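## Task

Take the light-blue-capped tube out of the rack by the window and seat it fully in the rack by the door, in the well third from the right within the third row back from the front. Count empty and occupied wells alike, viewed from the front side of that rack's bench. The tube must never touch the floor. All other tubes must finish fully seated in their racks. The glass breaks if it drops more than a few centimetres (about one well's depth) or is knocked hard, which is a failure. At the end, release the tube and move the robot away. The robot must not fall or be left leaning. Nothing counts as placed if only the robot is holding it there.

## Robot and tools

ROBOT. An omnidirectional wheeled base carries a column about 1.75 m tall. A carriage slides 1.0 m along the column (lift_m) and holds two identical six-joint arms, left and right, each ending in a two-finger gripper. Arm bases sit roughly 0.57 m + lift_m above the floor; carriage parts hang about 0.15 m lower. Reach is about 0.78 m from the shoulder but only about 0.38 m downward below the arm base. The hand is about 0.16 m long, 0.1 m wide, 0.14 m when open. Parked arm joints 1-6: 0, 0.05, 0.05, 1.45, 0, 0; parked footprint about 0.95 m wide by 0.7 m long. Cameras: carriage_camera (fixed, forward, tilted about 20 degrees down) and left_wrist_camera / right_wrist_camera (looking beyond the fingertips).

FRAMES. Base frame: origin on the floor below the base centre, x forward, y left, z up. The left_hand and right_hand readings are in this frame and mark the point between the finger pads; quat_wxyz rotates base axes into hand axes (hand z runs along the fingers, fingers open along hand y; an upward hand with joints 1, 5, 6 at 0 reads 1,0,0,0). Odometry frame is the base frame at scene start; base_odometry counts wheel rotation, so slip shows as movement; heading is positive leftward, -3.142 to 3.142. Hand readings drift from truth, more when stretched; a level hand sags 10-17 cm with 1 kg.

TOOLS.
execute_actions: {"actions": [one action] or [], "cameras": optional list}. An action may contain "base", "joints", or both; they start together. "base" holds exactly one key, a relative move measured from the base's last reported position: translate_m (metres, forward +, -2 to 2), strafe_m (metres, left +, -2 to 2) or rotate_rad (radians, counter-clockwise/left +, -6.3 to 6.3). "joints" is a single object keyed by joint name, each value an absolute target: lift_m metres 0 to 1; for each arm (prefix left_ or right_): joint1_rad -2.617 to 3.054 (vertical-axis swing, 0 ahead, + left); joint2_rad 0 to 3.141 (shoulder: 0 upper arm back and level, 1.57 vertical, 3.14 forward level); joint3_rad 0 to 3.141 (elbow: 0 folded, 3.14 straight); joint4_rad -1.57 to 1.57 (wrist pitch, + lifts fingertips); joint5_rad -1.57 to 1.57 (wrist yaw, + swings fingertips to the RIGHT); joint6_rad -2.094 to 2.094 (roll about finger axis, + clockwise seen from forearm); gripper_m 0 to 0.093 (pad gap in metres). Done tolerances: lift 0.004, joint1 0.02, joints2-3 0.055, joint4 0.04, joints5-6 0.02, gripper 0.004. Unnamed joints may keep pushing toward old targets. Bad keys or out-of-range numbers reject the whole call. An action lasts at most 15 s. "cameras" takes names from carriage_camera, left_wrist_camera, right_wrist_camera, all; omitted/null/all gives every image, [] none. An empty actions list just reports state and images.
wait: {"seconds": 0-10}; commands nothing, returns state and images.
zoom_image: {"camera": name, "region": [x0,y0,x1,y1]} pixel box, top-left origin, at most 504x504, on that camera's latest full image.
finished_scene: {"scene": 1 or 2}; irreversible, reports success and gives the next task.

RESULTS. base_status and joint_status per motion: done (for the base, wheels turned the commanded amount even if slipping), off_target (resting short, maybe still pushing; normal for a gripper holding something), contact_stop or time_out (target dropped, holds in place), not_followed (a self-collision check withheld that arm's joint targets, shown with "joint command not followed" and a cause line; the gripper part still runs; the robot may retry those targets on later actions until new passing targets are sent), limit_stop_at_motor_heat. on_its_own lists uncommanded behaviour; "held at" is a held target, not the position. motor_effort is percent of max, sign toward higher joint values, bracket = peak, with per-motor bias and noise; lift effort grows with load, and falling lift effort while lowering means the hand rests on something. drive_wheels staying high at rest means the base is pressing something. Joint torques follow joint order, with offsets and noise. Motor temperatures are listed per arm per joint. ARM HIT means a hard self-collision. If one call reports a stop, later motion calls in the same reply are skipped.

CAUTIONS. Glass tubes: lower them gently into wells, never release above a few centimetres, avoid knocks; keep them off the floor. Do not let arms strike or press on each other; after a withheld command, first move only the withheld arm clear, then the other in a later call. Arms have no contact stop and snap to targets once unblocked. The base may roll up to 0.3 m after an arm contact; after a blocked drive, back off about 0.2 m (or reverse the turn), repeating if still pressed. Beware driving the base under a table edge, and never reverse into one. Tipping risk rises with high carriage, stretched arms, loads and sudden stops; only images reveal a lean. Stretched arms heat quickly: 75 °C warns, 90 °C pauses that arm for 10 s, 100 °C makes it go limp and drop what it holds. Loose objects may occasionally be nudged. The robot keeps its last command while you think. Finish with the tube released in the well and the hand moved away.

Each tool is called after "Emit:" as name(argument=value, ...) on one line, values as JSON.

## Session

Emit:
execute_actions(actions=[], cameras=["carriage_camera"])

Scene clock: 0.00 s.
Joint torques (N m, as the arm reports them, + toward a larger angle): no reading
Motor temperatures (°C, as the motors report them): left_arm=[19 32 23 20 17 20] | right_arm=[18 21 22 20 18 19]
base_odometry: x=+0.000 y=+0.000 heading=+0.000 (m, m, rad; odometry frame)
base_status: not commanded
joint_positions: lift_m=+0.301 left_joint1_rad=+0.015 left_joint2_rad=+0.013 left_joint3_rad=+0.031 left_joint4_rad=+1.437 left_joint5_rad=+0.037 left_joint6_rad=-0.006 left_gripper_m=+0.095 right_joint1_rad=-0.034 right_joint2_rad=+0.038 right_joint3_rad=+0.047 right_joint4_rad=+1.428 right_joint5_rad=+0.015 right_joint6_rad=-0.003 right_gripper_m=+0.094
joint_status: not commanded
motor_effort: lift_m=+20 drive_wheels=+2 (%)
left_hand: x=+0.2843 y=+0.3152 z=+1.2859 quat_wxyz=(+0.998, +0.018, +0.058, +0.003) (m; base frame)
right_hand: x=+0.2892 y=-0.3249 z=+1.2898 quat_wxyz=(+0.998, +0.009, +0.067, -0.019) (m; base frame)
pictures: carriage_camera
Images, in order (width x height): carriage_camera 672x504.

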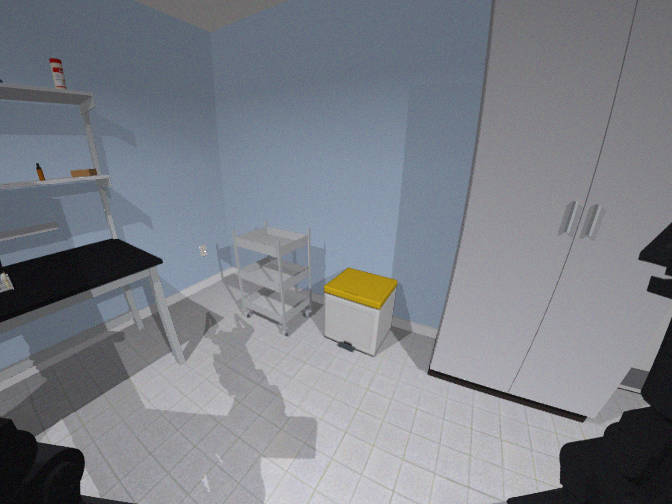

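Emit:
execute_actions(actions=[{"base": {"rotate_rad": 1.05}, "joints": {"lift_m": 0.56, "left_joint1_rad": 0, "left_joint2_rad": 2.24, "left_joint3_rad": 1.06, "left_joint4_rad": -0.37, "left_joint5_rad": 0, "left_joint6_rad": 0, "left_gripper_m": 0.034}}], cameras=["carriage_camera"])

Scene clock: 9.90 s.
Joint torques (N m, as the arm reports them, + toward a larger angle): left_arm=[ 0.24 -9.8   4.12  0.37 -0.09  0.17] | right_arm=[-0.01  3.92  6.28 -0.15  0.05  0.01]
Motor temperatures (°C, as the motors report them): left_arm=[19 33 24 20 17 20] | right_arm=[18 21 23 20 18 19]
base_odometry: x=+0.000 y=+0.000 heading=+1.050 (m, m, rad; odometry frame)
base_status: done
joint_positions: lift_m=+0.560 left_joint1_rad=+0.001 left_joint2_rad=+2.245 left_joint3_rad=+1.059 left_joint4_rad=-0.369 left_joint5_rad=+0.004 left_joint6_rad=-0.003 left_gripper_m=+0.034 right_joint1_rad=-0.034 right_joint2_rad=+0.038 right_joint3_rad=+0.047 right_joint4_rad=+1.427 right_joint5_rad=+0.015 right_joint6_rad=-0.003 right_gripper_m=+0.094
joint_status: all done
motor_effort: lift_m=+20(25) drive_wheels=+5(15) (%)
left_hand: x=+0.5924 y=+0.3208 z=+0.9889 quat_wxyz=(+0.008, -0.002, +1.000, -0.002) (m; base frame)
right_hand: x=+0.2895 y=-0.3249 z=+1.5488 quat_wxyz=(+0.998, +0.009, +0.067, -0.019) (m; base frame)
pictures: carriage_camera
Images, in order (width x height): carriage_camera 672x504.

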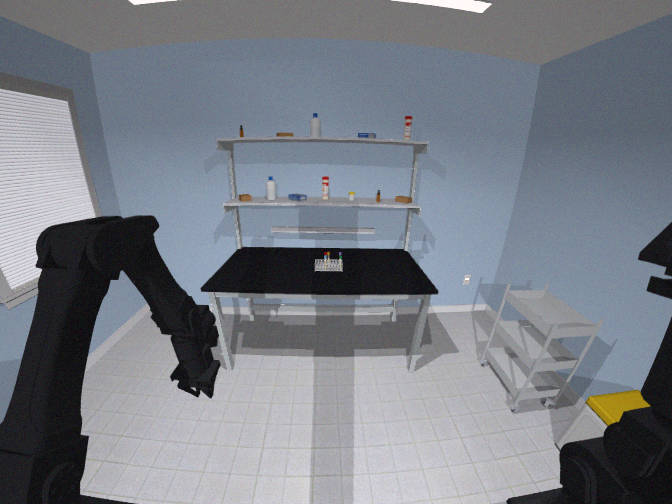

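Emit:
zoom_image(camera="carriage_camera", region=[300, 240, 360, 280])

Region (300, 240, 360, 280) of carriage_camera's 672x504 image, scaled by 8.400, with more detail than that image has.

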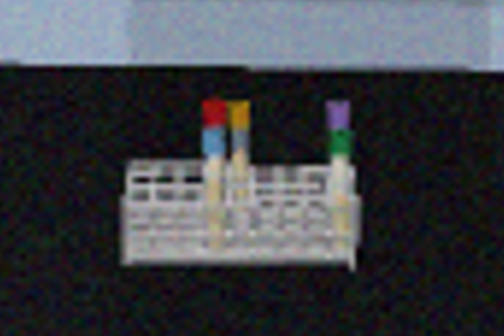

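Emit:
execute_actions(actions=[{"base": {"strafe_m": -0.24}}], cameras=[])

Emit:
execute_actions(actions=[{"base": {"translate_m": 1.0}, "joints": {"lift_m": 0.6}}], cameras=["carriage_camera", "left_wrist_camera"])

Scene clock: 33.97 s.
Joint torques (N m, as the arm reports them, + toward a larger angle): left_arm=[ 0.32 -9.78  4.15  0.37 -0.07  0.17] | right_arm=[-0.1   3.72  6.86 -0.04  0.12 -0.03]
Motor temperatures (°C, as the motors report them): left_arm=[19 41 24 20 17 20] | right_arm=[18 22 24 20 18 19]
base_odometry: x=+0.208 y=-0.119 heading=+1.051 (m, m, rad; odometry frame)
base_status: done
joint_positions: lift_m=+0.560 left_joint1_rad=+0.000 left_joint2_rad=+2.245 left_joint3_rad=+1.059 left_joint4_rad=-0.369 left_joint5_rad=+0.004 left_joint6_rad=-0.003 left_gripper_m=+0.034 right_joint1_rad=-0.034 right_joint2_rad=+0.038 right_joint3_rad=+0.047 right_joint4_rad=+1.427 right_joint5_rad=+0.015 right_joint6_rad=-0.003 right_gripper_m=+0.094
joint_status: not commanded
motor_effort: lift_m=+20(20) drive_wheels=-4(17) (%)
left_hand: x=+0.5924 y=+0.3205 z=+0.9889 quat_wxyz=(+0.008, -0.002, +1.000, -0.002) (m; base frame)
right_hand: x=+0.2895 y=-0.3249 z=+1.5488 quat_wxyz=(+0.998, +0.009, +0.067, -0.019) (m; base frame)
pictures: none
No camera images: the call's "cameras" was empty. Leave "cameras" out to get every camera's image.

Scene clock: 38.23 s.
Joint torques (N m, as the arm reports them, + toward a larger angle): left_arm=[ 0.33 -9.63  4.13  0.41 -0.08  0.17] | right_arm=[-0.03  3.71  6.8  -0.1   0.08  0.01]
Motor temperatures (°C, as the motors report them): left_arm=[19 42 24 20 17 20] | right_arm=[18 22 24 20 18 19]
base_odometry: x=+0.706 y=+0.748 heading=+1.050 (m, m, rad; odometry frame)
base_status: done
joint_positions: lift_m=+0.600 left_joint1_rad=+0.000 left_joint2_rad=+2.242 left_joint3_rad=+1.059 left_joint4_rad=-0.373 left_joint5_rad=+0.003 left_joint6_rad=-0.003 left_gripper_m=+0.034 right_joint1_rad=-0.034 right_joint2_rad=+0.038 right_joint3_rad=+0.047 right_joint4_rad=+1.427 right_joint5_rad=+0.015 right_joint6_rad=-0.003 right_gripper_m=+0.094
joint_status: all done
motor_effort: lift_m=+19(25) drive_wheels=-3(13) (%)
left_hand: x=+0.5920 y=+0.3206 z=+1.0297 quat_wxyz=(+0.007, -0.002, +1.000, -0.002) (m; base frame)
right_hand: x=+0.2896 y=-0.3249 z=+1.5888 quat_wxyz=(+0.997, +0.009, +0.068, -0.019) (m; base frame)
pictures: carriage_camera, left_wrist_camera
Images, in order (width x height): carriage_camera 672x504, left_wrist_camera 672x504.

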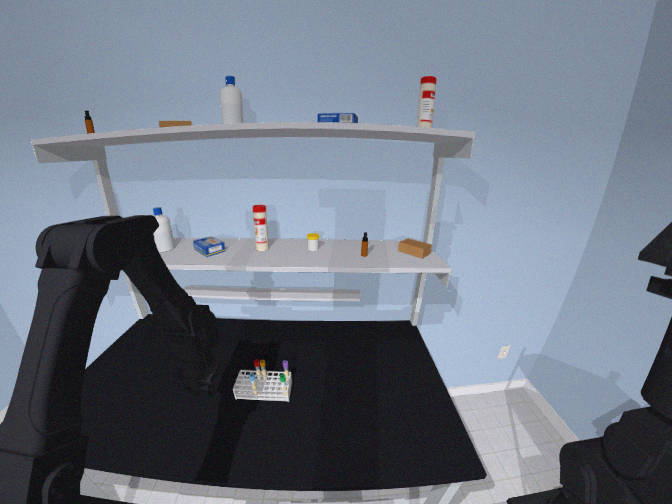

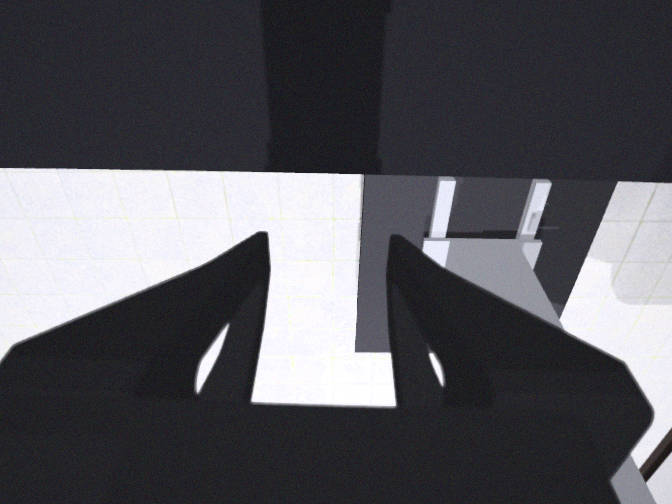

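Emit:
execute_actions(actions=[{"base": {"strafe_m": -0.06}}], cameras=[])

Emit:
execute_actions(actions=[{"base": {"translate_m": 0.17}, "joints": {"lift_m": 0.56}}], cameras=["carriage_camera", "left_wrist_camera"])

Scene clock: 51.60 s.
Joint torques (N m, as the arm reports them, + toward a larger angle): left_arm=[ 0.34 -9.62  4.13  0.4  -0.08  0.17] | right_arm=[ 0.05  3.66  6.92 -0.12  0.1   0.02]
Motor temperatures (°C, as the motors report them): left_arm=[19 44 24 20 17 20] | right_arm=[18 22 25 20 18 19]
base_odometry: x=+0.758 y=+0.718 heading=+1.050 (m, m, rad; odometry frame)
base_status: done
joint_positions: lift_m=+0.600 left_joint1_rad=+0.000 left_joint2_rad=+2.242 left_joint3_rad=+1.059 left_joint4_rad=-0.373 left_joint5_rad=+0.003 left_joint6_rad=-0.003 left_gripper_m=+0.034 right_joint1_rad=-0.034 right_joint2_rad=+0.038 right_joint3_rad=+0.047 right_joint4_rad=+1.427 right_joint5_rad=+0.015 right_joint6_rad=-0.003 right_gripper_m=+0.094
joint_status: not commanded
motor_effort: lift_m=+20(19) drive_wheels=+3(10) (%)
left_hand: x=+0.5920 y=+0.3204 z=+1.0297 quat_wxyz=(+0.007, -0.001, +1.000, -0.002) (m; base frame)
right_hand: x=+0.2896 y=-0.3249 z=+1.5888 quat_wxyz=(+0.997, +0.009, +0.068, -0.019) (m; base frame)
pictures: none
No camera images: the call's "cameras" was empty. Leave "cameras" out to get every camera's image.

Scene clock: 53.53 s.
Joint torques (N m, as the arm reports them, + toward a larger angle): left_arm=[  0.36 -10.06   4.12   0.39  -0.08   0.17] | right_arm=[-0.05  3.64  6.68 -0.07  0.14 -0.04]
Motor temperatures (°C, as the motors report them): left_arm=[19 44 24 20 17 20] | right_arm=[18 22 25 20 18 19]
base_odometry: x=+0.843 y=+0.866 heading=+1.050 (m, m, rad; odometry frame)
base_status: done
joint_positions: lift_m=+0.560 left_joint1_rad=+0.000 left_joint2_rad=+2.248 left_joint3_rad=+1.059 left_joint4_rad=-0.374 left_joint5_rad=+0.003 left_joint6_rad=-0.003 left_gripper_m=+0.034 right_joint1_rad=-0.034 right_joint2_rad=+0.038 right_joint3_rad=+0.047 right_joint4_rad=+1.427 right_joint5_rad=+0.015 right_joint6_rad=-0.003 right_gripper_m=+0.094
joint_status: all done
motor_effort: lift_m=+21(21) drive_wheels=-1(13) (%)
left_hand: x=+0.5904 y=+0.3204 z=+0.9878 quat_wxyz=(+0.004, -0.001, +1.000, -0.002) (m; base frame)
right_hand: x=+0.2894 y=-0.3249 z=+1.5486 quat_wxyz=(+0.998, +0.009, +0.067, -0.019) (m; base frame)
pictures: carriage_camera, left_wrist_camera
Images, in order (width x height): carriage_camera 672x504, left_wrist_camera 672x504.

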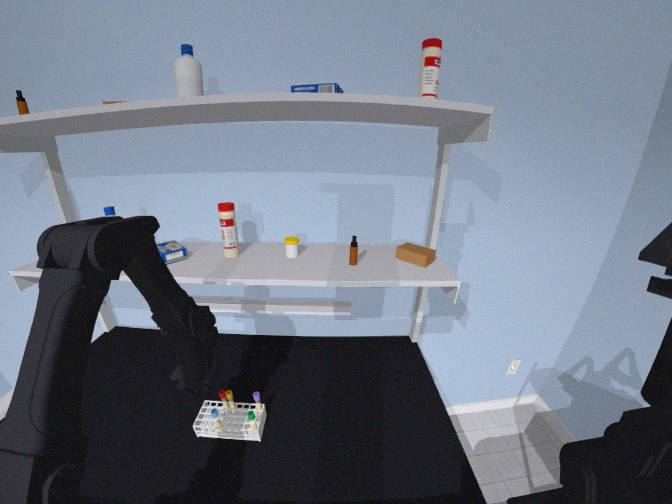

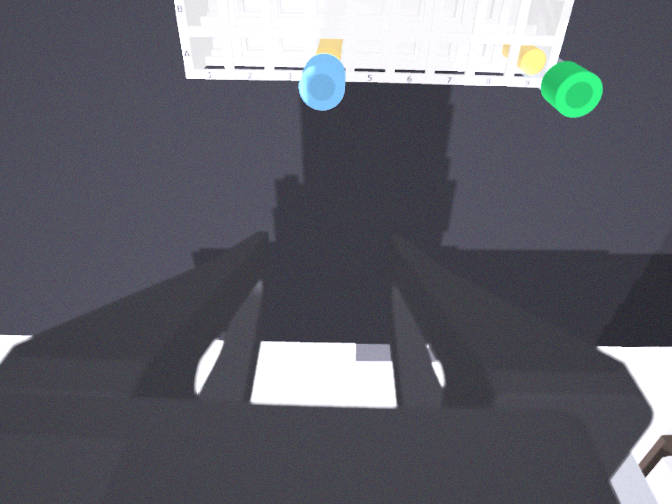

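Emit:
execute_actions(actions=[{"base": {"translate_m": 0.018}, "joints": {"lift_m": 0.505}}], cameras=[])

Emit:
execute_actions(actions=[{"base": {"strafe_m": 0.004}}], cameras=["left_wrist_camera"])

Scene clock: 60.43 s.
Joint torques (N m, as the arm reports them, + toward a larger angle): left_arm=[  0.36 -10.09   4.05   0.38  -0.08   0.17] | right_arm=[-0.06  3.69  6.64 -0.13  0.09  0.  ]
Motor temperatures (°C, as the motors report them): left_arm=[19 45 24 20 17 20] | right_arm=[18 22 25 20 18 19]
base_odometry: x=+0.852 y=+0.881 heading=+1.049 (m, m, rad; odometry frame)
base_status: done
joint_positions: lift_m=+0.505 left_joint1_rad=+0.000 left_joint2_rad=+2.248 left_joint3_rad=+1.059 left_joint4_rad=-0.373 left_joint5_rad=+0.003 left_joint6_rad=-0.003 left_gripper_m=+0.034 right_joint1_rad=-0.034 right_joint2_rad=+0.038 right_joint3_rad=+0.047 right_joint4_rad=+1.427 right_joint5_rad=+0.015 right_joint6_rad=-0.003 right_gripper_m=+0.094
joint_status: all done
motor_effort: lift_m=+20(21) drive_wheels=-2(14) (%)
left_hand: x=+0.5906 y=+0.3204 z=+0.9328 quat_wxyz=(+0.004, -0.001, +1.000, -0.002) (m; base frame)
right_hand: x=+0.2895 y=-0.3249 z=+1.4937 quat_wxyz=(+0.998, +0.009, +0.067, -0.019) (m; base frame)
pictures: none
No camera images: the call's "cameras" was empty. Leave "cameras" out to get every camera's image.

Scene clock: 61.07 s.
Joint torques (N m, as the arm reports them, + toward a larger angle): left_arm=[  0.38 -10.06   4.03   0.38  -0.07   0.17] | right_arm=[ 0.16  3.85  6.73 -0.06  0.11  0.04]
Motor temperatures (°C, as the motors report them): left_arm=[19 45 24 20 17 20] | right_arm=[18 22 25 20 18 19]
base_odometry: x=+0.849 y=+0.883 heading=+1.049 (m, m, rad; odometry frame)
base_status: done
joint_positions: lift_m=+0.505 left_joint1_rad=+0.000 left_joint2_rad=+2.248 left_joint3_rad=+1.059 left_joint4_rad=-0.373 left_joint5_rad=+0.003 left_joint6_rad=-0.003 left_gripper_m=+0.034 right_joint1_rad=-0.034 right_joint2_rad=+0.038 right_joint3_rad=+0.047 right_joint4_rad=+1.427 right_joint5_rad=+0.015 right_joint6_rad=-0.003 right_gripper_m=+0.094
joint_status: not commanded
motor_effort: lift_m=+21(21) drive_wheels=+5(6) (%)
left_hand: x=+0.5906 y=+0.3206 z=+0.9328 quat_wxyz=(+0.004, -0.002, +1.000, -0.002) (m; base frame)
right_hand: x=+0.2895 y=-0.3249 z=+1.4937 quat_wxyz=(+0.998, +0.009, +0.067, -0.019) (m; base frame)
pictures: left_wrist_camera
Images, in order (width x height): left_wrist_camera 672x504.

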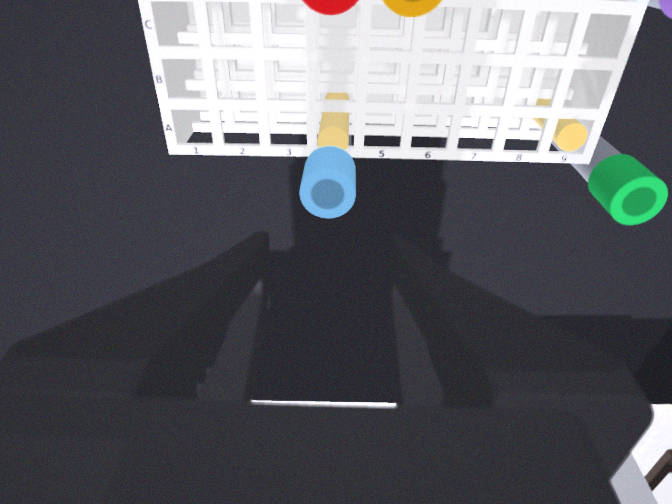

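Emit:
execute_actions(actions=[{"joints": {"lift_m": 0.448}}], cameras=["left_wrist_camera"])

Scene clock: 65.37 s.
Joint torques (N m, as the arm reports them, + toward a larger angle): left_arm=[  0.32 -10.05   4.11   0.39  -0.08   0.17] | right_arm=[ 0.13  3.82  6.64 -0.17  0.1  -0.01]
Motor temperatures (°C, as the motors report them): left_arm=[19 46 24 20 17 20] | right_arm=[18 23 25 20 18 19]
base_odometry: x=+0.849 y=+0.883 heading=+1.049 (m, m, rad; odometry frame)
base_status: not commanded
joint_positions: lift_m=+0.448 left_joint1_rad=+0.000 left_joint2_rad=+2.248 left_joint3_rad=+1.059 left_joint4_rad=-0.373 left_joint5_rad=+0.003 left_joint6_rad=-0.003 left_gripper_m=+0.034 right_joint1_rad=-0.034 right_joint2_rad=+0.038 right_joint3_rad=+0.047 right_joint4_rad=+1.427 right_joint5_rad=+0.015 right_joint6_rad=-0.003 right_gripper_m=+0.094
joint_status: all done
motor_effort: lift_m=+20(21) drive_wheels=+5(4) (%)
left_hand: x=+0.5906 y=+0.3206 z=+0.8758 quat_wxyz=(+0.004, -0.002, +1.000, -0.002) (m; base frame)
right_hand: x=+0.2895 y=-0.3249 z=+1.4367 quat_wxyz=(+0.998, +0.009, +0.067, -0.019) (m; base frame)
pictures: left_wrist_camera
Images, in order (width x height): left_wrist_camera 672x504.

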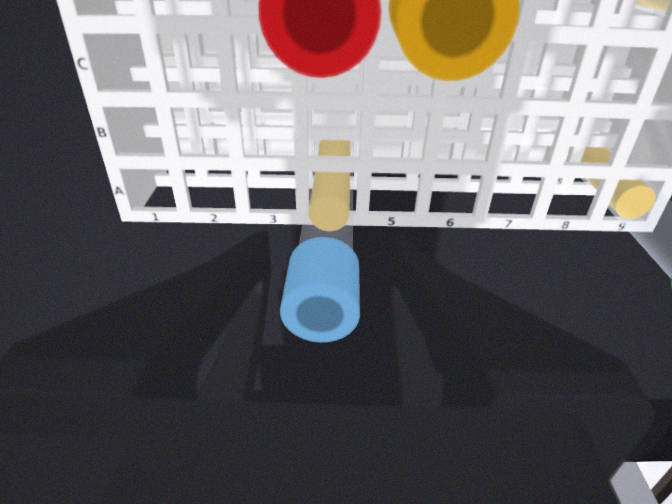

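Emit:
execute_actions(actions=[{"joints": {"left_gripper_m": 0.012}}], cameras=["left_wrist_camera"])

Emit:
execute_actions(actions=[{"joints": {"lift_m": 0.62}}], cameras=["left_wrist_camera", "carriage_camera"])

Scene clock: 71.73 s.
Joint torques (N m, as the arm reports them, + toward a larger angle): left_arm=[  0.34 -10.07   4.08   0.39  -0.08   0.17] | right_arm=[ 0.02  3.7   6.7  -0.16  0.15 -0.06]
Motor temperatures (°C, as the motors report them): left_arm=[19 47 24 20 17 20] | right_arm=[18 23 25 20 18 19]
base_odometry: x=+0.849 y=+0.883 heading=+1.049 (m, m, rad; odometry frame)
base_status: not commanded
joint_positions: lift_m=+0.448 left_joint1_rad=+0.000 left_joint2_rad=+2.248 left_joint3_rad=+1.059 left_joint4_rad=-0.373 left_joint5_rad=+0.003 left_joint6_rad=-0.003 left_gripper_m=+0.017 right_joint1_rad=-0.034 right_joint2_rad=+0.038 right_joint3_rad=+0.047 right_joint4_rad=+1.427 right_joint5_rad=+0.015 right_joint6_rad=-0.003 right_gripper_m=+0.094
joint_status: left_gripper_m off_target (ended at +0.017, target +0.012)
motor_effort: lift_m=+20(20) drive_wheels=+4(4) (%)
left_hand: x=+0.5906 y=+0.3206 z=+0.8758 quat_wxyz=(+0.004, -0.002, +1.000, -0.002) (m; base frame)
right_hand: x=+0.2895 y=-0.3249 z=+1.4367 quat_wxyz=(+0.998, +0.009, +0.067, -0.019) (m; base frame)
pictures: left_wrist_camera
Images, in order (width x height): left_wrist_camera 672x504.

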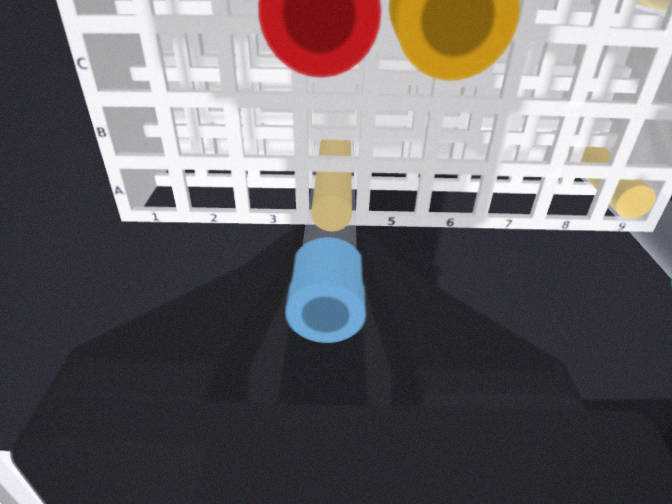

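Scene clock: 72.97 s.
Joint torques (N m, as the arm reports them, + toward a larger angle): left_arm=[ 0.33 -9.93  4.1   0.39 -0.07  0.17] | right_arm=[ 0.14  3.71  6.77 -0.05  0.1  -0.03]
Motor temperatures (°C, as the motors report them): left_arm=[19 47 24 20 17 20] | right_arm=[18 23 25 20 18 19]
base_odometry: x=+0.849 y=+0.883 heading=+1.049 (m, m, rad; odometry frame)
base_status: not commanded
joint_positions: lift_m=+0.620 left_joint1_rad=+0.000 left_joint2_rad=+2.247 left_joint3_rad=+1.059 left_joint4_rad=-0.373 left_joint5_rad=+0.003 left_joint6_rad=-0.003 left_gripper_m=+0.017 right_joint1_rad=-0.034 right_joint2_rad=+0.038 right_joint3_rad=+0.047 right_joint4_rad=+1.427 right_joint5_rad=+0.015 right_joint6_rad=-0.003 right_gripper_m=+0.094
joint_status: all done
motor_effort: lift_m=+20(25) drive_wheels=+4(4) (%)
left_hand: x=+0.5911 y=+0.3206 z=+1.0483 quat_wxyz=(+0.006, -0.002, +1.000, -0.002) (m; base frame)
right_hand: x=+0.2895 y=-0.3249 z=+1.6087 quat_wxyz=(+0.998, +0.009, +0.067, -0.019) (m; base frame)
pictures: carriage_camera, left_wrist_camera
Images, in order (width x height): carriage_camera 672x504, left_wrist_camera 672x504.

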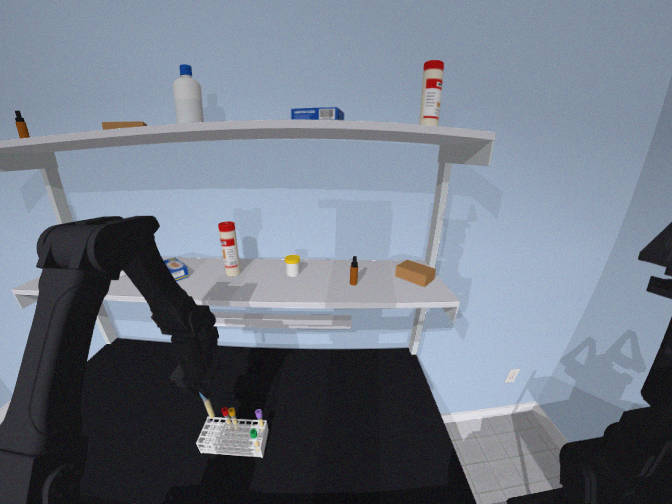

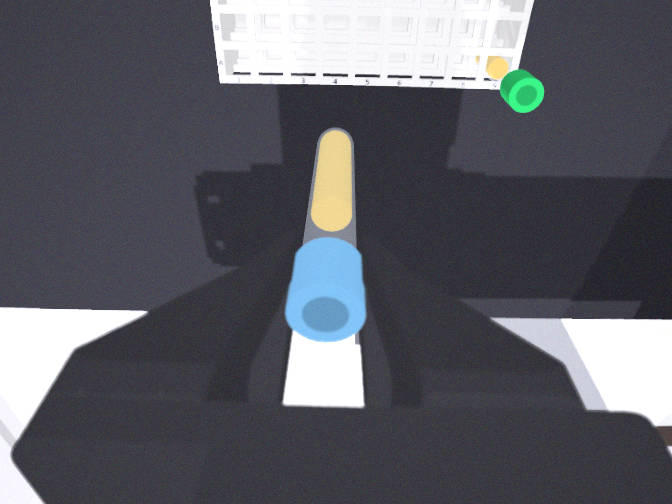

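Emit:
execute_actions(actions=[{"base": {"translate_m": -1.1}}], cameras=[])

Emit:
execute_actions(actions=[{"base": {"rotate_rad": 3.13}}], cameras=["left_wrist_camera", "carriage_camera"])

Scene clock: 84.30 s.
Joint torques (N m, as the arm reports them, + toward a larger angle): left_arm=[ 0.32 -9.98  4.11  0.39 -0.08  0.17] | right_arm=[-0.08  3.8   6.67 -0.1   0.15 -0.02]
Motor temperatures (°C, as the motors report them): left_arm=[19 48 24 20 17 20] | right_arm=[18 23 26 20 18 19]
base_odometry: x=+0.301 y=-0.070 heading=+1.049 (m, m, rad; odometry frame)
base_status: done
joint_positions: lift_m=+0.620 left_joint1_rad=+0.000 left_joint2_rad=+2.247 left_joint3_rad=+1.059 left_joint4_rad=-0.372 left_joint5_rad=+0.003 left_joint6_rad=-0.003 left_gripper_m=+0.017 right_joint1_rad=-0.034 right_joint2_rad=+0.038 right_joint3_rad=+0.047 right_joint4_rad=+1.427 right_joint5_rad=+0.015 right_joint6_rad=-0.003 right_gripper_m=+0.094
joint_status: not commanded
motor_effort: lift_m=+20(20) drive_wheels=-1(16) (%)
left_hand: x=+0.5912 y=+0.3206 z=+1.0483 quat_wxyz=(+0.006, -0.002, +1.000, -0.002) (m; base frame)
right_hand: x=+0.2895 y=-0.3249 z=+1.6087 quat_wxyz=(+0.998, +0.009, +0.067, -0.019) (m; base frame)
pictures: none
No camera images: the call's "cameras" was empty. Leave "cameras" out to get every camera's image.

Scene clock: 88.57 s.
Joint torques (N m, as the arm reports them, + toward a larger angle): left_arm=[-0.24 -9.97  4.12  0.31 -0.06  0.17] | right_arm=[-0.14  3.72  6.6  -0.12  0.17 -0.05]
Motor temperatures (°C, as the motors report them): left_arm=[19 48 24 20 17 20] | right_arm=[18 23 26 20 18 19]
base_odometry: x=+0.301 y=-0.070 heading=-2.105 (m, m, rad; odometry frame)
base_status: done
joint_positions: lift_m=+0.620 left_joint1_rad=+0.008 left_joint2_rad=+2.247 left_joint3_rad=+1.059 left_joint4_rad=-0.361 left_joint5_rad=+0.001 left_joint6_rad=-0.003 left_gripper_m=+0.017 right_joint1_rad=-0.034 right_joint2_rad=+0.038 right_joint3_rad=+0.047 right_joint4_rad=+1.424 right_joint5_rad=+0.015 right_joint6_rad=-0.003 right_gripper_m=+0.094
joint_status: not commanded
motor_effort: lift_m=+20(20) drive_wheels=+5(17) (%)
left_hand: x=+0.5939 y=+0.3236 z=+1.0483 quat_wxyz=(+0.011, -0.006, +1.000, -0.001) (m; base frame)
right_hand: x=+0.2902 y=-0.3250 z=+1.6086 quat_wxyz=(+0.997, +0.009, +0.069, -0.019) (m; base frame)
pictures: carriage_camera, left_wrist_camera
Images, in order (width x height): carriage_camera 672x504, left_wrist_camera 672x504.

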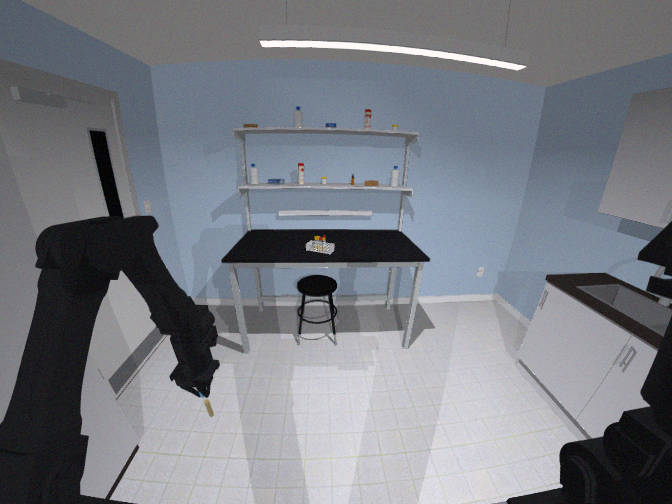

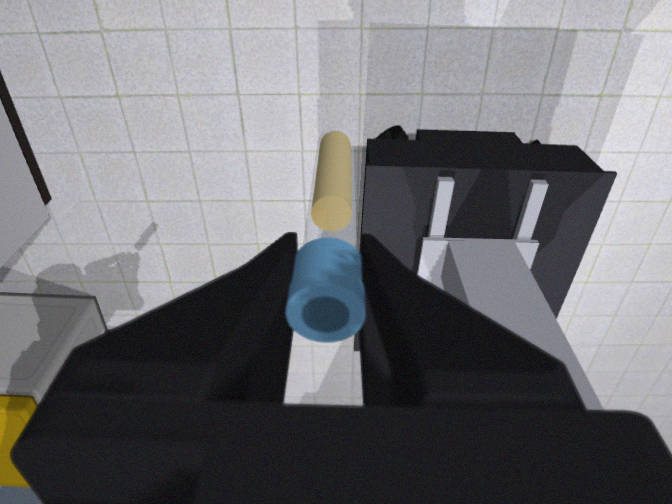

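Emit:
execute_actions(actions=[{"base": {"strafe_m": -0.3}, "joints": {"lift_m": 0.78}}], cameras=[])

Emit:
execute_actions(actions=[{"base": {"translate_m": 1.2}}], cameras=["left_wrist_camera", "carriage_camera"])

Scene clock: 103.03 s.
Joint torques (N m, as the arm reports them, + toward a larger angle): left_arm=[ 0.29 -9.94  4.11  0.34 -0.06  0.17] | right_arm=[-0.05  3.66  6.64 -0.07  0.05  0.03]
Motor temperatures (°C, as the motors report them): left_arm=[19 49 24 20 17 20] | right_arm=[18 23 26 20 18 19]
base_odometry: x=+0.042 y=+0.082 heading=-2.104 (m, m, rad; odometry frame)
base_status: done
joint_positions: lift_m=+0.780 left_joint1_rad=+0.001 left_joint2_rad=+2.247 left_joint3_rad=+1.059 left_joint4_rad=-0.366 left_joint5_rad=+0.001 left_joint6_rad=-0.003 left_gripper_m=+0.017 right_joint1_rad=-0.034 right_joint2_rad=+0.038 right_joint3_rad=+0.047 right_joint4_rad=+1.425 right_joint5_rad=+0.015 right_joint6_rad=-0.003 right_gripper_m=+0.094
joint_status: all done
motor_effort: lift_m=+20(24) drive_wheels=-3(16) (%)
left_hand: x=+0.5927 y=+0.3213 z=+1.2083 quat_wxyz=(+0.009, -0.002, +1.000, -0.001) (m; base frame)
right_hand: x=+0.2900 y=-0.3249 z=+1.7687 quat_wxyz=(+0.997, +0.009, +0.068, -0.019) (m; base frame)
pictures: none
No camera images: the call's "cameras" was empty. Leave "cameras" out to get every camera's image.

Scene clock: 107.73 s.
Joint torques (N m, as the arm reports them, + toward a larger angle): left_arm=[ 0.28 -9.96  4.07  0.36 -0.06  0.17] | right_arm=[-0.23  3.48  6.73 -0.08  0.11  0.02]
Motor temperatures (°C, as the motors report them): left_arm=[19 49 24 20 17 20] | right_arm=[18 23 26 20 18 19]
base_odometry: x=-0.569 y=-0.951 heading=-2.105 (m, m, rad; odometry frame)
base_status: done
joint_positions: lift_m=+0.780 left_joint1_rad=+0.001 left_joint2_rad=+2.247 left_joint3_rad=+1.059 left_joint4_rad=-0.368 left_joint5_rad=+0.001 left_joint6_rad=-0.003 left_gripper_m=+0.017 right_joint1_rad=-0.034 right_joint2_rad=+0.038 right_joint3_rad=+0.047 right_joint4_rad=+1.425 right_joint5_rad=+0.015 right_joint6_rad=-0.003 right_gripper_m=+0.094
joint_status: not commanded
motor_effort: lift_m=+20(20) drive_wheels=-4(15) (%)
left_hand: x=+0.5922 y=+0.3212 z=+1.2083 quat_wxyz=(+0.008, -0.002, +1.000, -0.001) (m; base frame)
right_hand: x=+0.2899 y=-0.3249 z=+1.7687 quat_wxyz=(+0.997, +0.009, +0.068, -0.019) (m; base frame)
pictures: carriage_camera, left_wrist_camera
Images, in order (width x height): carriage_camera 672x504, left_wrist_camera 672x504.

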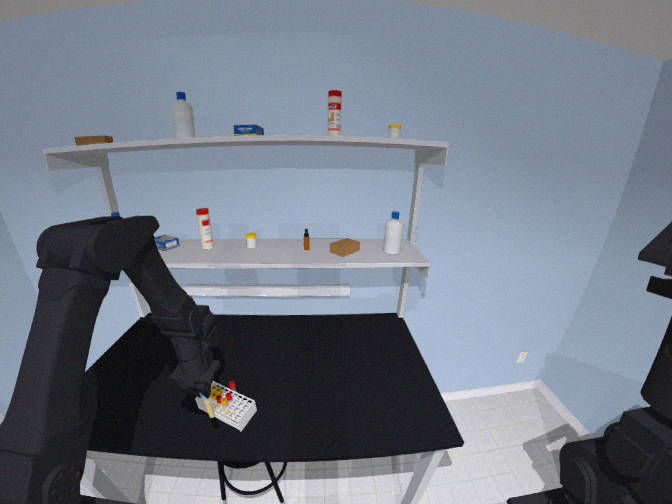

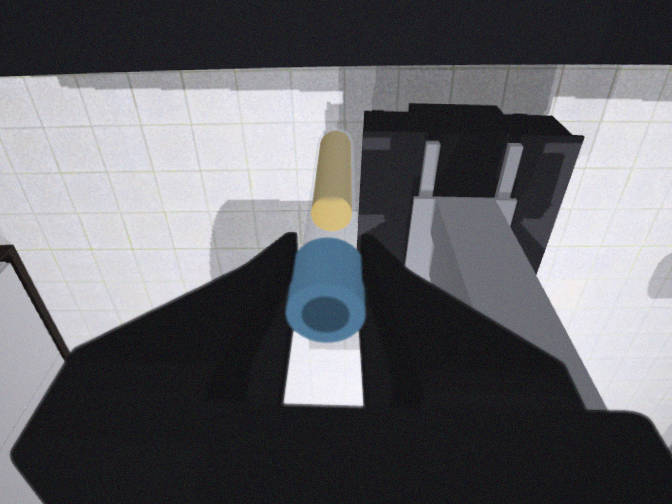

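Emit:
execute_actions(actions=[{"base": {"translate_m": 0.14}}], cameras=["left_wrist_camera", "carriage_camera"])

Emit:
zoom_image(camera="left_wrist_camera", region=[150, 0, 470, 240])

Scene clock: 114.03 s.
Joint torques (N m, as the arm reports them, + toward a larger angle): left_arm=[ 0.28 -9.97  4.07  0.37 -0.05  0.17] | right_arm=[-0.08  3.66  6.71 -0.09  0.14  0.02]
Motor temperatures (°C, as the motors report them): left_arm=[19 49 24 20 17 20] | right_arm=[18 23 26 20 18 19]
base_odometry: x=-0.640 y=-1.071 heading=-2.105 (m, m, rad; odometry frame)
base_status: done
joint_positions: lift_m=+0.780 left_joint1_rad=+0.001 left_joint2_rad=+2.247 left_joint3_rad=+1.059 left_joint4_rad=-0.369 left_joint5_rad=+0.001 left_joint6_rad=-0.003 left_gripper_m=+0.017 right_joint1_rad=-0.034 right_joint2_rad=+0.038 right_joint3_rad=+0.047 right_joint4_rad=+1.426 right_joint5_rad=+0.015 right_joint6_rad=-0.003 right_gripper_m=+0.094
joint_status: not commanded
motor_effort: lift_m=+20(20) drive_wheels=-1(9) (%)
left_hand: x=+0.5921 y=+0.3212 z=+1.2083 quat_wxyz=(+0.007, -0.002, +1.000, -0.001) (m; base frame)
right_hand: x=+0.2897 y=-0.3249 z=+1.7687 quat_wxyz=(+0.997, +0.009, +0.068, -0.019) (m; base frame)
pictures: carriage_camera, left_wrist_camera
Images, in order (width x height): carriage_camera 672x504, left_wrist_camera 672x504.

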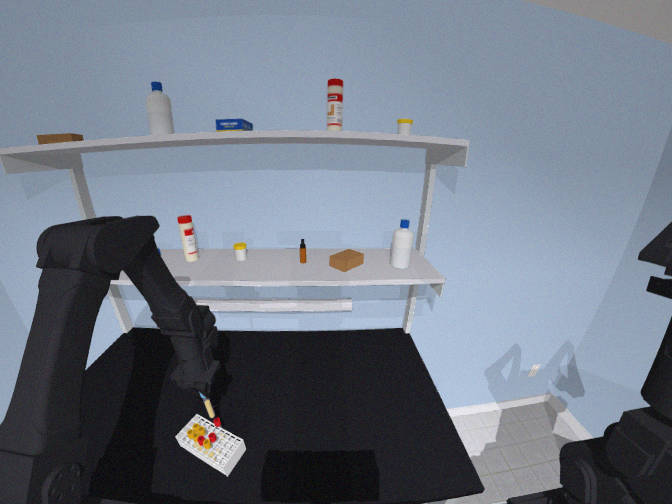

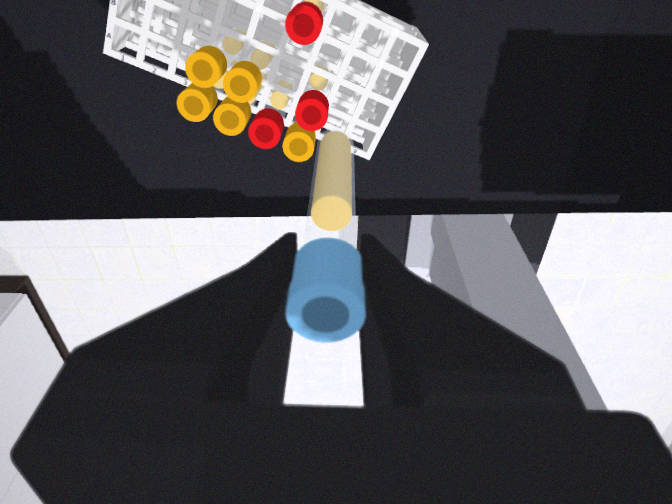

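Region (150, 0, 470, 240) of left_wrist_camera's 672x504 image, scaled by 1.575, with more detail than that image has; it fills the top 378 rows of this view, and the rest is white.

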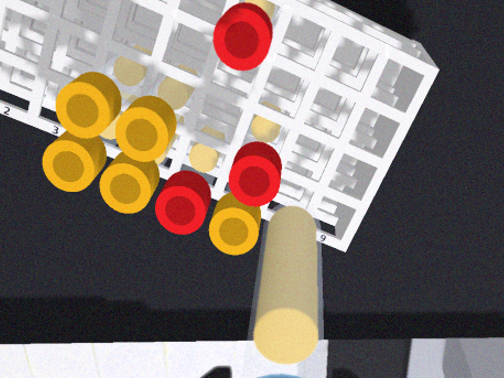

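Emit:
execute_actions(actions=[{"joints": {"left_joint6_rad": 0.4, "lift_m": 0.74}}], cameras=["left_wrist_camera", "carriage_camera"])

Emit:
zoom_image(camera="left_wrist_camera", region=[180, 0, 500, 240])

Scene clock: 136.73 s.
Joint torques (N m, as the arm reports them, + toward a larger angle): left_arm=[  0.32 -10.16   4.06   0.34  -0.02   0.22] | right_arm=[ 0.02  3.79  6.78 -0.06  0.13 -0.05]
Motor temperatures (°C, as the motors report them): left_arm=[19 50 25 20 17 20] | right_arm=[18 23 26 20 18 19]
base_odometry: x=-0.640 y=-1.071 heading=-2.105 (m, m, rad; odometry frame)
base_status: not commanded
joint_positions: lift_m=+0.740 left_joint1_rad=+0.001 left_joint2_rad=+2.250 left_joint3_rad=+1.059 left_joint4_rad=-0.370 left_joint5_rad=+0.001 left_joint6_rad=+0.391 left_gripper_m=+0.017 right_joint1_rad=-0.034 right_joint2_rad=+0.038 right_joint3_rad=+0.047 right_joint4_rad=+1.427 right_joint5_rad=+0.015 right_joint6_rad=-0.003 right_gripper_m=+0.094
joint_status: all done
motor_effort: lift_m=+21(21) drive_wheels=-1(1) (%)
left_hand: x=+0.5910 y=+0.3212 z=+1.1672 quat_wxyz=(+0.005, +0.194, +0.981, +0.000) (m; base frame)
right_hand: x=+0.2896 y=-0.3249 z=+1.7286 quat_wxyz=(+0.997, +0.009, +0.068, -0.019) (m; base frame)
pictures: carriage_camera, left_wrist_camera
Images, in order (width x height): carriage_camera 672x504, left_wrist_camera 672x504.

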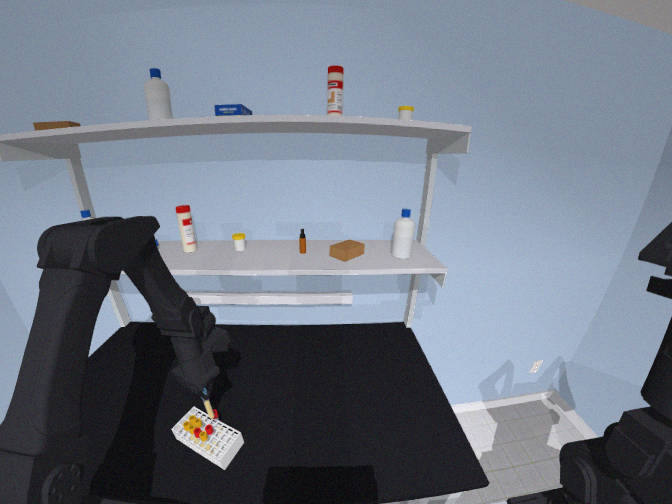

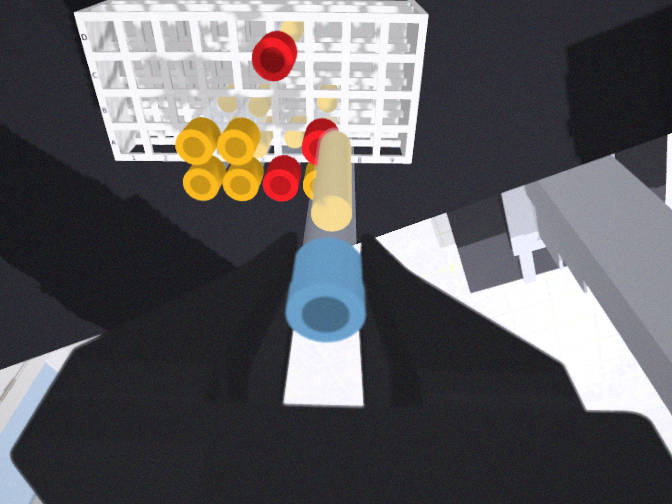

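Region (180, 0, 500, 240) of left_wrist_camera's 672x504 image, scaled by 1.575, with more detail than that image has; it fills the top 378 rows of this view, and the rest is white.

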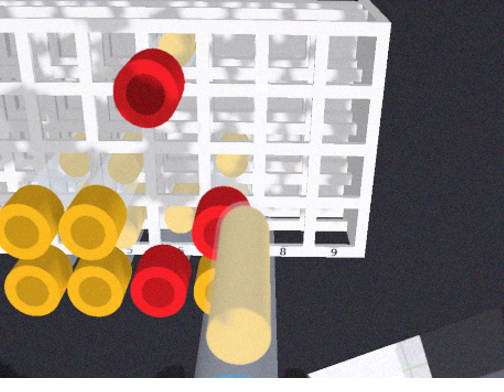

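Emit:
execute_actions(actions=[{"base": {"translate_m": 0.005}, "joints": {"left_joint6_rad": 0.3}}], cameras=[])

Emit:
execute_actions(actions=[{"base": {"strafe_m": 0.004}, "joints": {"lift_m": 0.715}}], cameras=["left_wrist_camera", "carriage_camera"])

Emit:
zoom_image(camera="left_wrist_camera", region=[220, 0, 460, 240])

Emit:
zoom_image(camera="carriage_camera", region=[160, 380, 260, 480])

Scene clock: 166.40 s.
Joint torques (N m, as the arm reports them, + toward a larger angle): left_arm=[  0.25 -10.14   4.09   0.36  -0.03   0.08] | right_arm=[-0.07  4.01  6.54 -0.13  0.14  0.01]
Motor temperatures (°C, as the motors report them): left_arm=[19 52 25 20 17 20] | right_arm=[18 23 26 20 18 19]
base_odometry: x=-0.643 y=-1.075 heading=-2.106 (m, m, rad; odometry frame)
base_status: done
joint_positions: lift_m=+0.740 left_joint1_rad=+0.001 left_joint2_rad=+2.250 left_joint3_rad=+1.059 left_joint4_rad=-0.370 left_joint5_rad=+0.001 left_joint6_rad=+0.308 left_gripper_m=+0.017 right_joint1_rad=-0.034 right_joint2_rad=+0.038 right_joint3_rad=+0.047 right_joint4_rad=+1.427 right_joint5_rad=+0.015 right_joint6_rad=-0.003 right_gripper_m=+0.094
joint_status: all done
motor_effort: lift_m=+21(21) drive_wheels=+3(9) (%)
left_hand: x=+0.5909 y=+0.3212 z=+1.1672 quat_wxyz=(+0.005, +0.153, +0.988, +0.000) (m; base frame)
right_hand: x=+0.2895 y=-0.3249 z=+1.7286 quat_wxyz=(+0.998, +0.009, +0.067, -0.019) (m; base frame)
pictures: none
No camera images: the call's "cameras" was empty. Leave "cameras" out to get every camera's image.

Scene clock: 167.07 s.
Joint torques (N m, as the arm reports them, + toward a larger angle): left_arm=[  0.37 -10.33   4.09   0.36  -0.03   0.08] | right_arm=[-0.19  3.83  6.67 -0.08  0.1   0.03]
Motor temperatures (°C, as the motors report them): left_arm=[19 52 25 20 17 20] | right_arm=[18 23 26 20 18 19]
base_odometry: x=-0.640 y=-1.077 heading=-2.106 (m, m, rad; odometry frame)
base_status: done
joint_positions: lift_m=+0.715 left_joint1_rad=+0.000 left_joint2_rad=+2.252 left_joint3_rad=+1.059 left_joint4_rad=-0.371 left_joint5_rad=+0.001 left_joint6_rad=+0.308 left_gripper_m=+0.017 right_joint1_rad=-0.034 right_joint2_rad=+0.038 right_joint3_rad=+0.047 right_joint4_rad=+1.427 right_joint5_rad=+0.015 right_joint6_rad=-0.003 right_gripper_m=+0.094
joint_status: all done
motor_effort: lift_m=+21(21) drive_wheels=+3(4) (%)
left_hand: x=+0.5903 y=+0.3209 z=+1.1417 quat_wxyz=(+0.004, +0.153, +0.988, +0.000) (m; base frame)
right_hand: x=+0.2895 y=-0.3249 z=+1.7037 quat_wxyz=(+0.998, +0.009, +0.067, -0.019) (m; base frame)
pictures: carriage_camera, left_wrist_camera
Images, in order (width x height): carriage_camera 672x504, left_wrist_camera 672x504.

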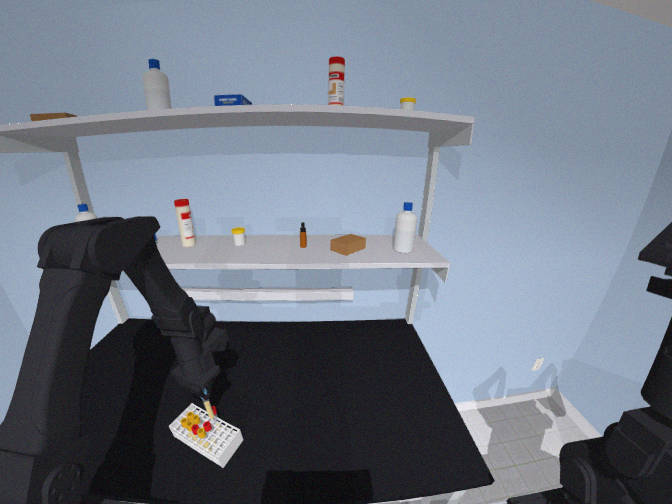

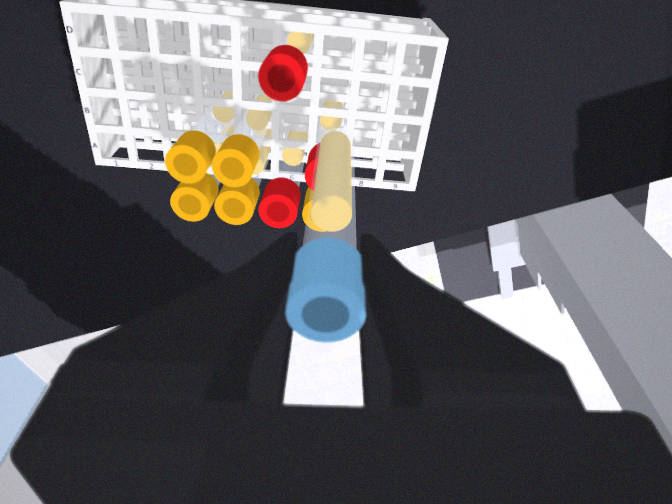

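Region (220, 0, 460, 240) of left_wrist_camera's 672x504 image, scaled by 2.100, with more detail than that image has.

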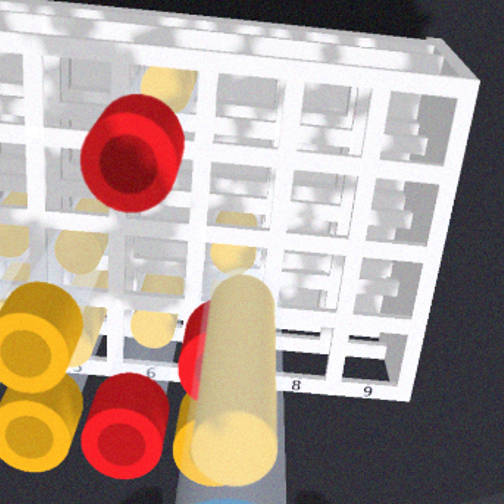

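Region (160, 380, 260, 480) of carriage_camera's 672x504 image, scaled by 5.040, with more detail than that image has.

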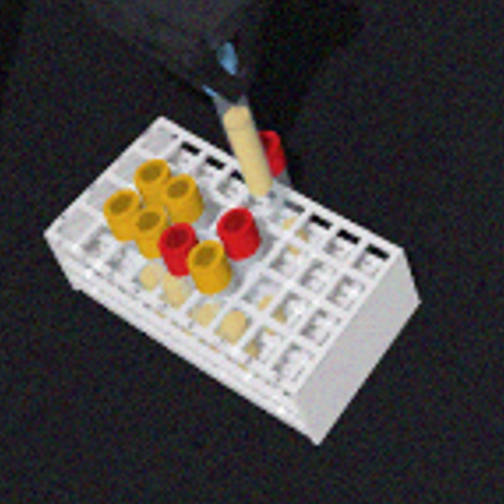

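Emit:
execute_actions(actions=[{"joints": {"lift_m": 0.665}}], cameras=["left_wrist_camera", "carriage_camera"])

Emit:
zoom_image(camera="left_wrist_camera", region=[240, 40, 440, 240])

Emit:
zoom_image(camera="carriage_camera", region=[160, 370, 260, 470])

Scene clock: 178.27 s.
Joint torques (N m, as the arm reports them, + toward a larger angle): left_arm=[  0.38 -10.23   4.02   0.37  -0.02   0.08] | right_arm=[-0.18  3.89  6.45 -0.12  0.14 -0.03]
Motor temperatures (°C, as the motors report them): left_arm=[19 53 25 20 17 20] | right_arm=[18 23 27 20 18 19]
base_odometry: x=-0.640 y=-1.077 heading=-2.106 (m, m, rad; odometry frame)
base_status: not commanded
joint_positions: lift_m=+0.665 left_joint1_rad=+0.000 left_joint2_rad=+2.250 left_joint3_rad=+1.059 left_joint4_rad=-0.372 left_joint5_rad=+0.001 left_joint6_rad=+0.308 left_gripper_m=+0.017 right_joint1_rad=-0.034 right_joint2_rad=+0.038 right_joint3_rad=+0.047 right_joint4_rad=+1.427 right_joint5_rad=+0.015 right_joint6_rad=-0.003 right_gripper_m=+0.094
joint_status: all done
motor_effort: lift_m=+20(21) drive_wheels=+4(4) (%)
left_hand: x=+0.5905 y=+0.3209 z=+1.0922 quat_wxyz=(+0.004, +0.153, +0.988, +0.000) (m; base frame)
right_hand: x=+0.2895 y=-0.3249 z=+1.6537 quat_wxyz=(+0.998, +0.009, +0.067, -0.019) (m; base frame)
pictures: carriage_camera, left_wrist_camera
Images, in order (width x height): carriage_camera 672x504, left_wrist_camera 672x504.

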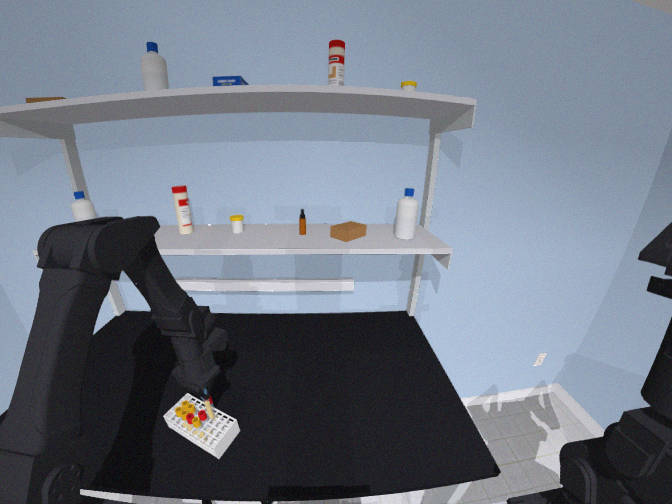

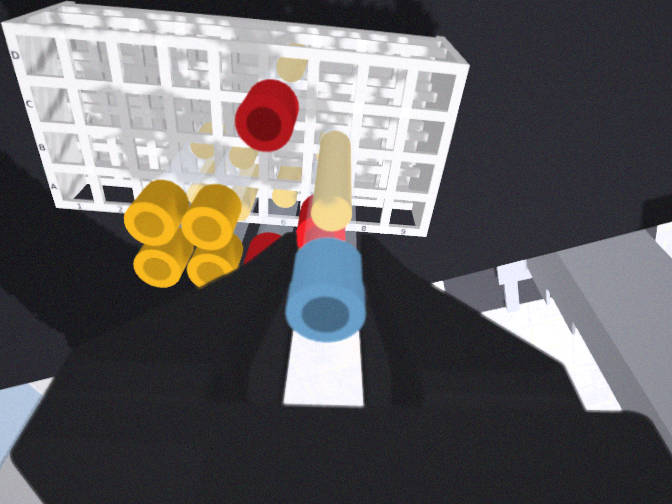

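Region (240, 40, 440, 240) of left_wrist_camera's 672x504 image, scaled by 2.520, with more detail than that image has.

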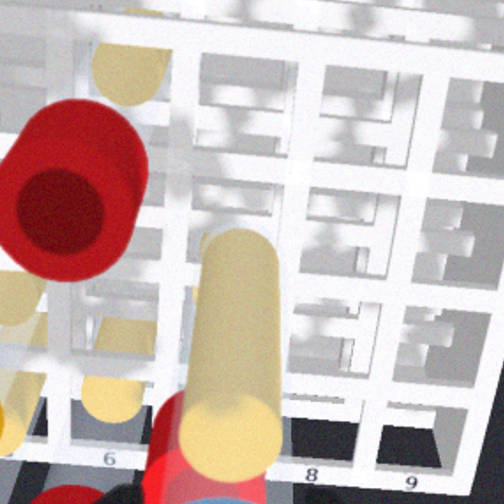

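Region (160, 370, 260, 470) of carriage_camera's 672x504 image, scaled by 5.040, with more detail than that image has.

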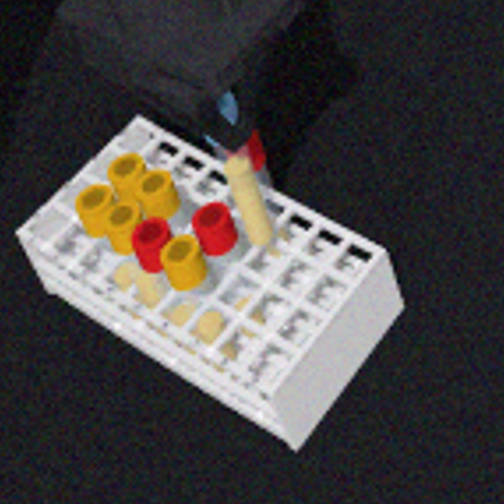

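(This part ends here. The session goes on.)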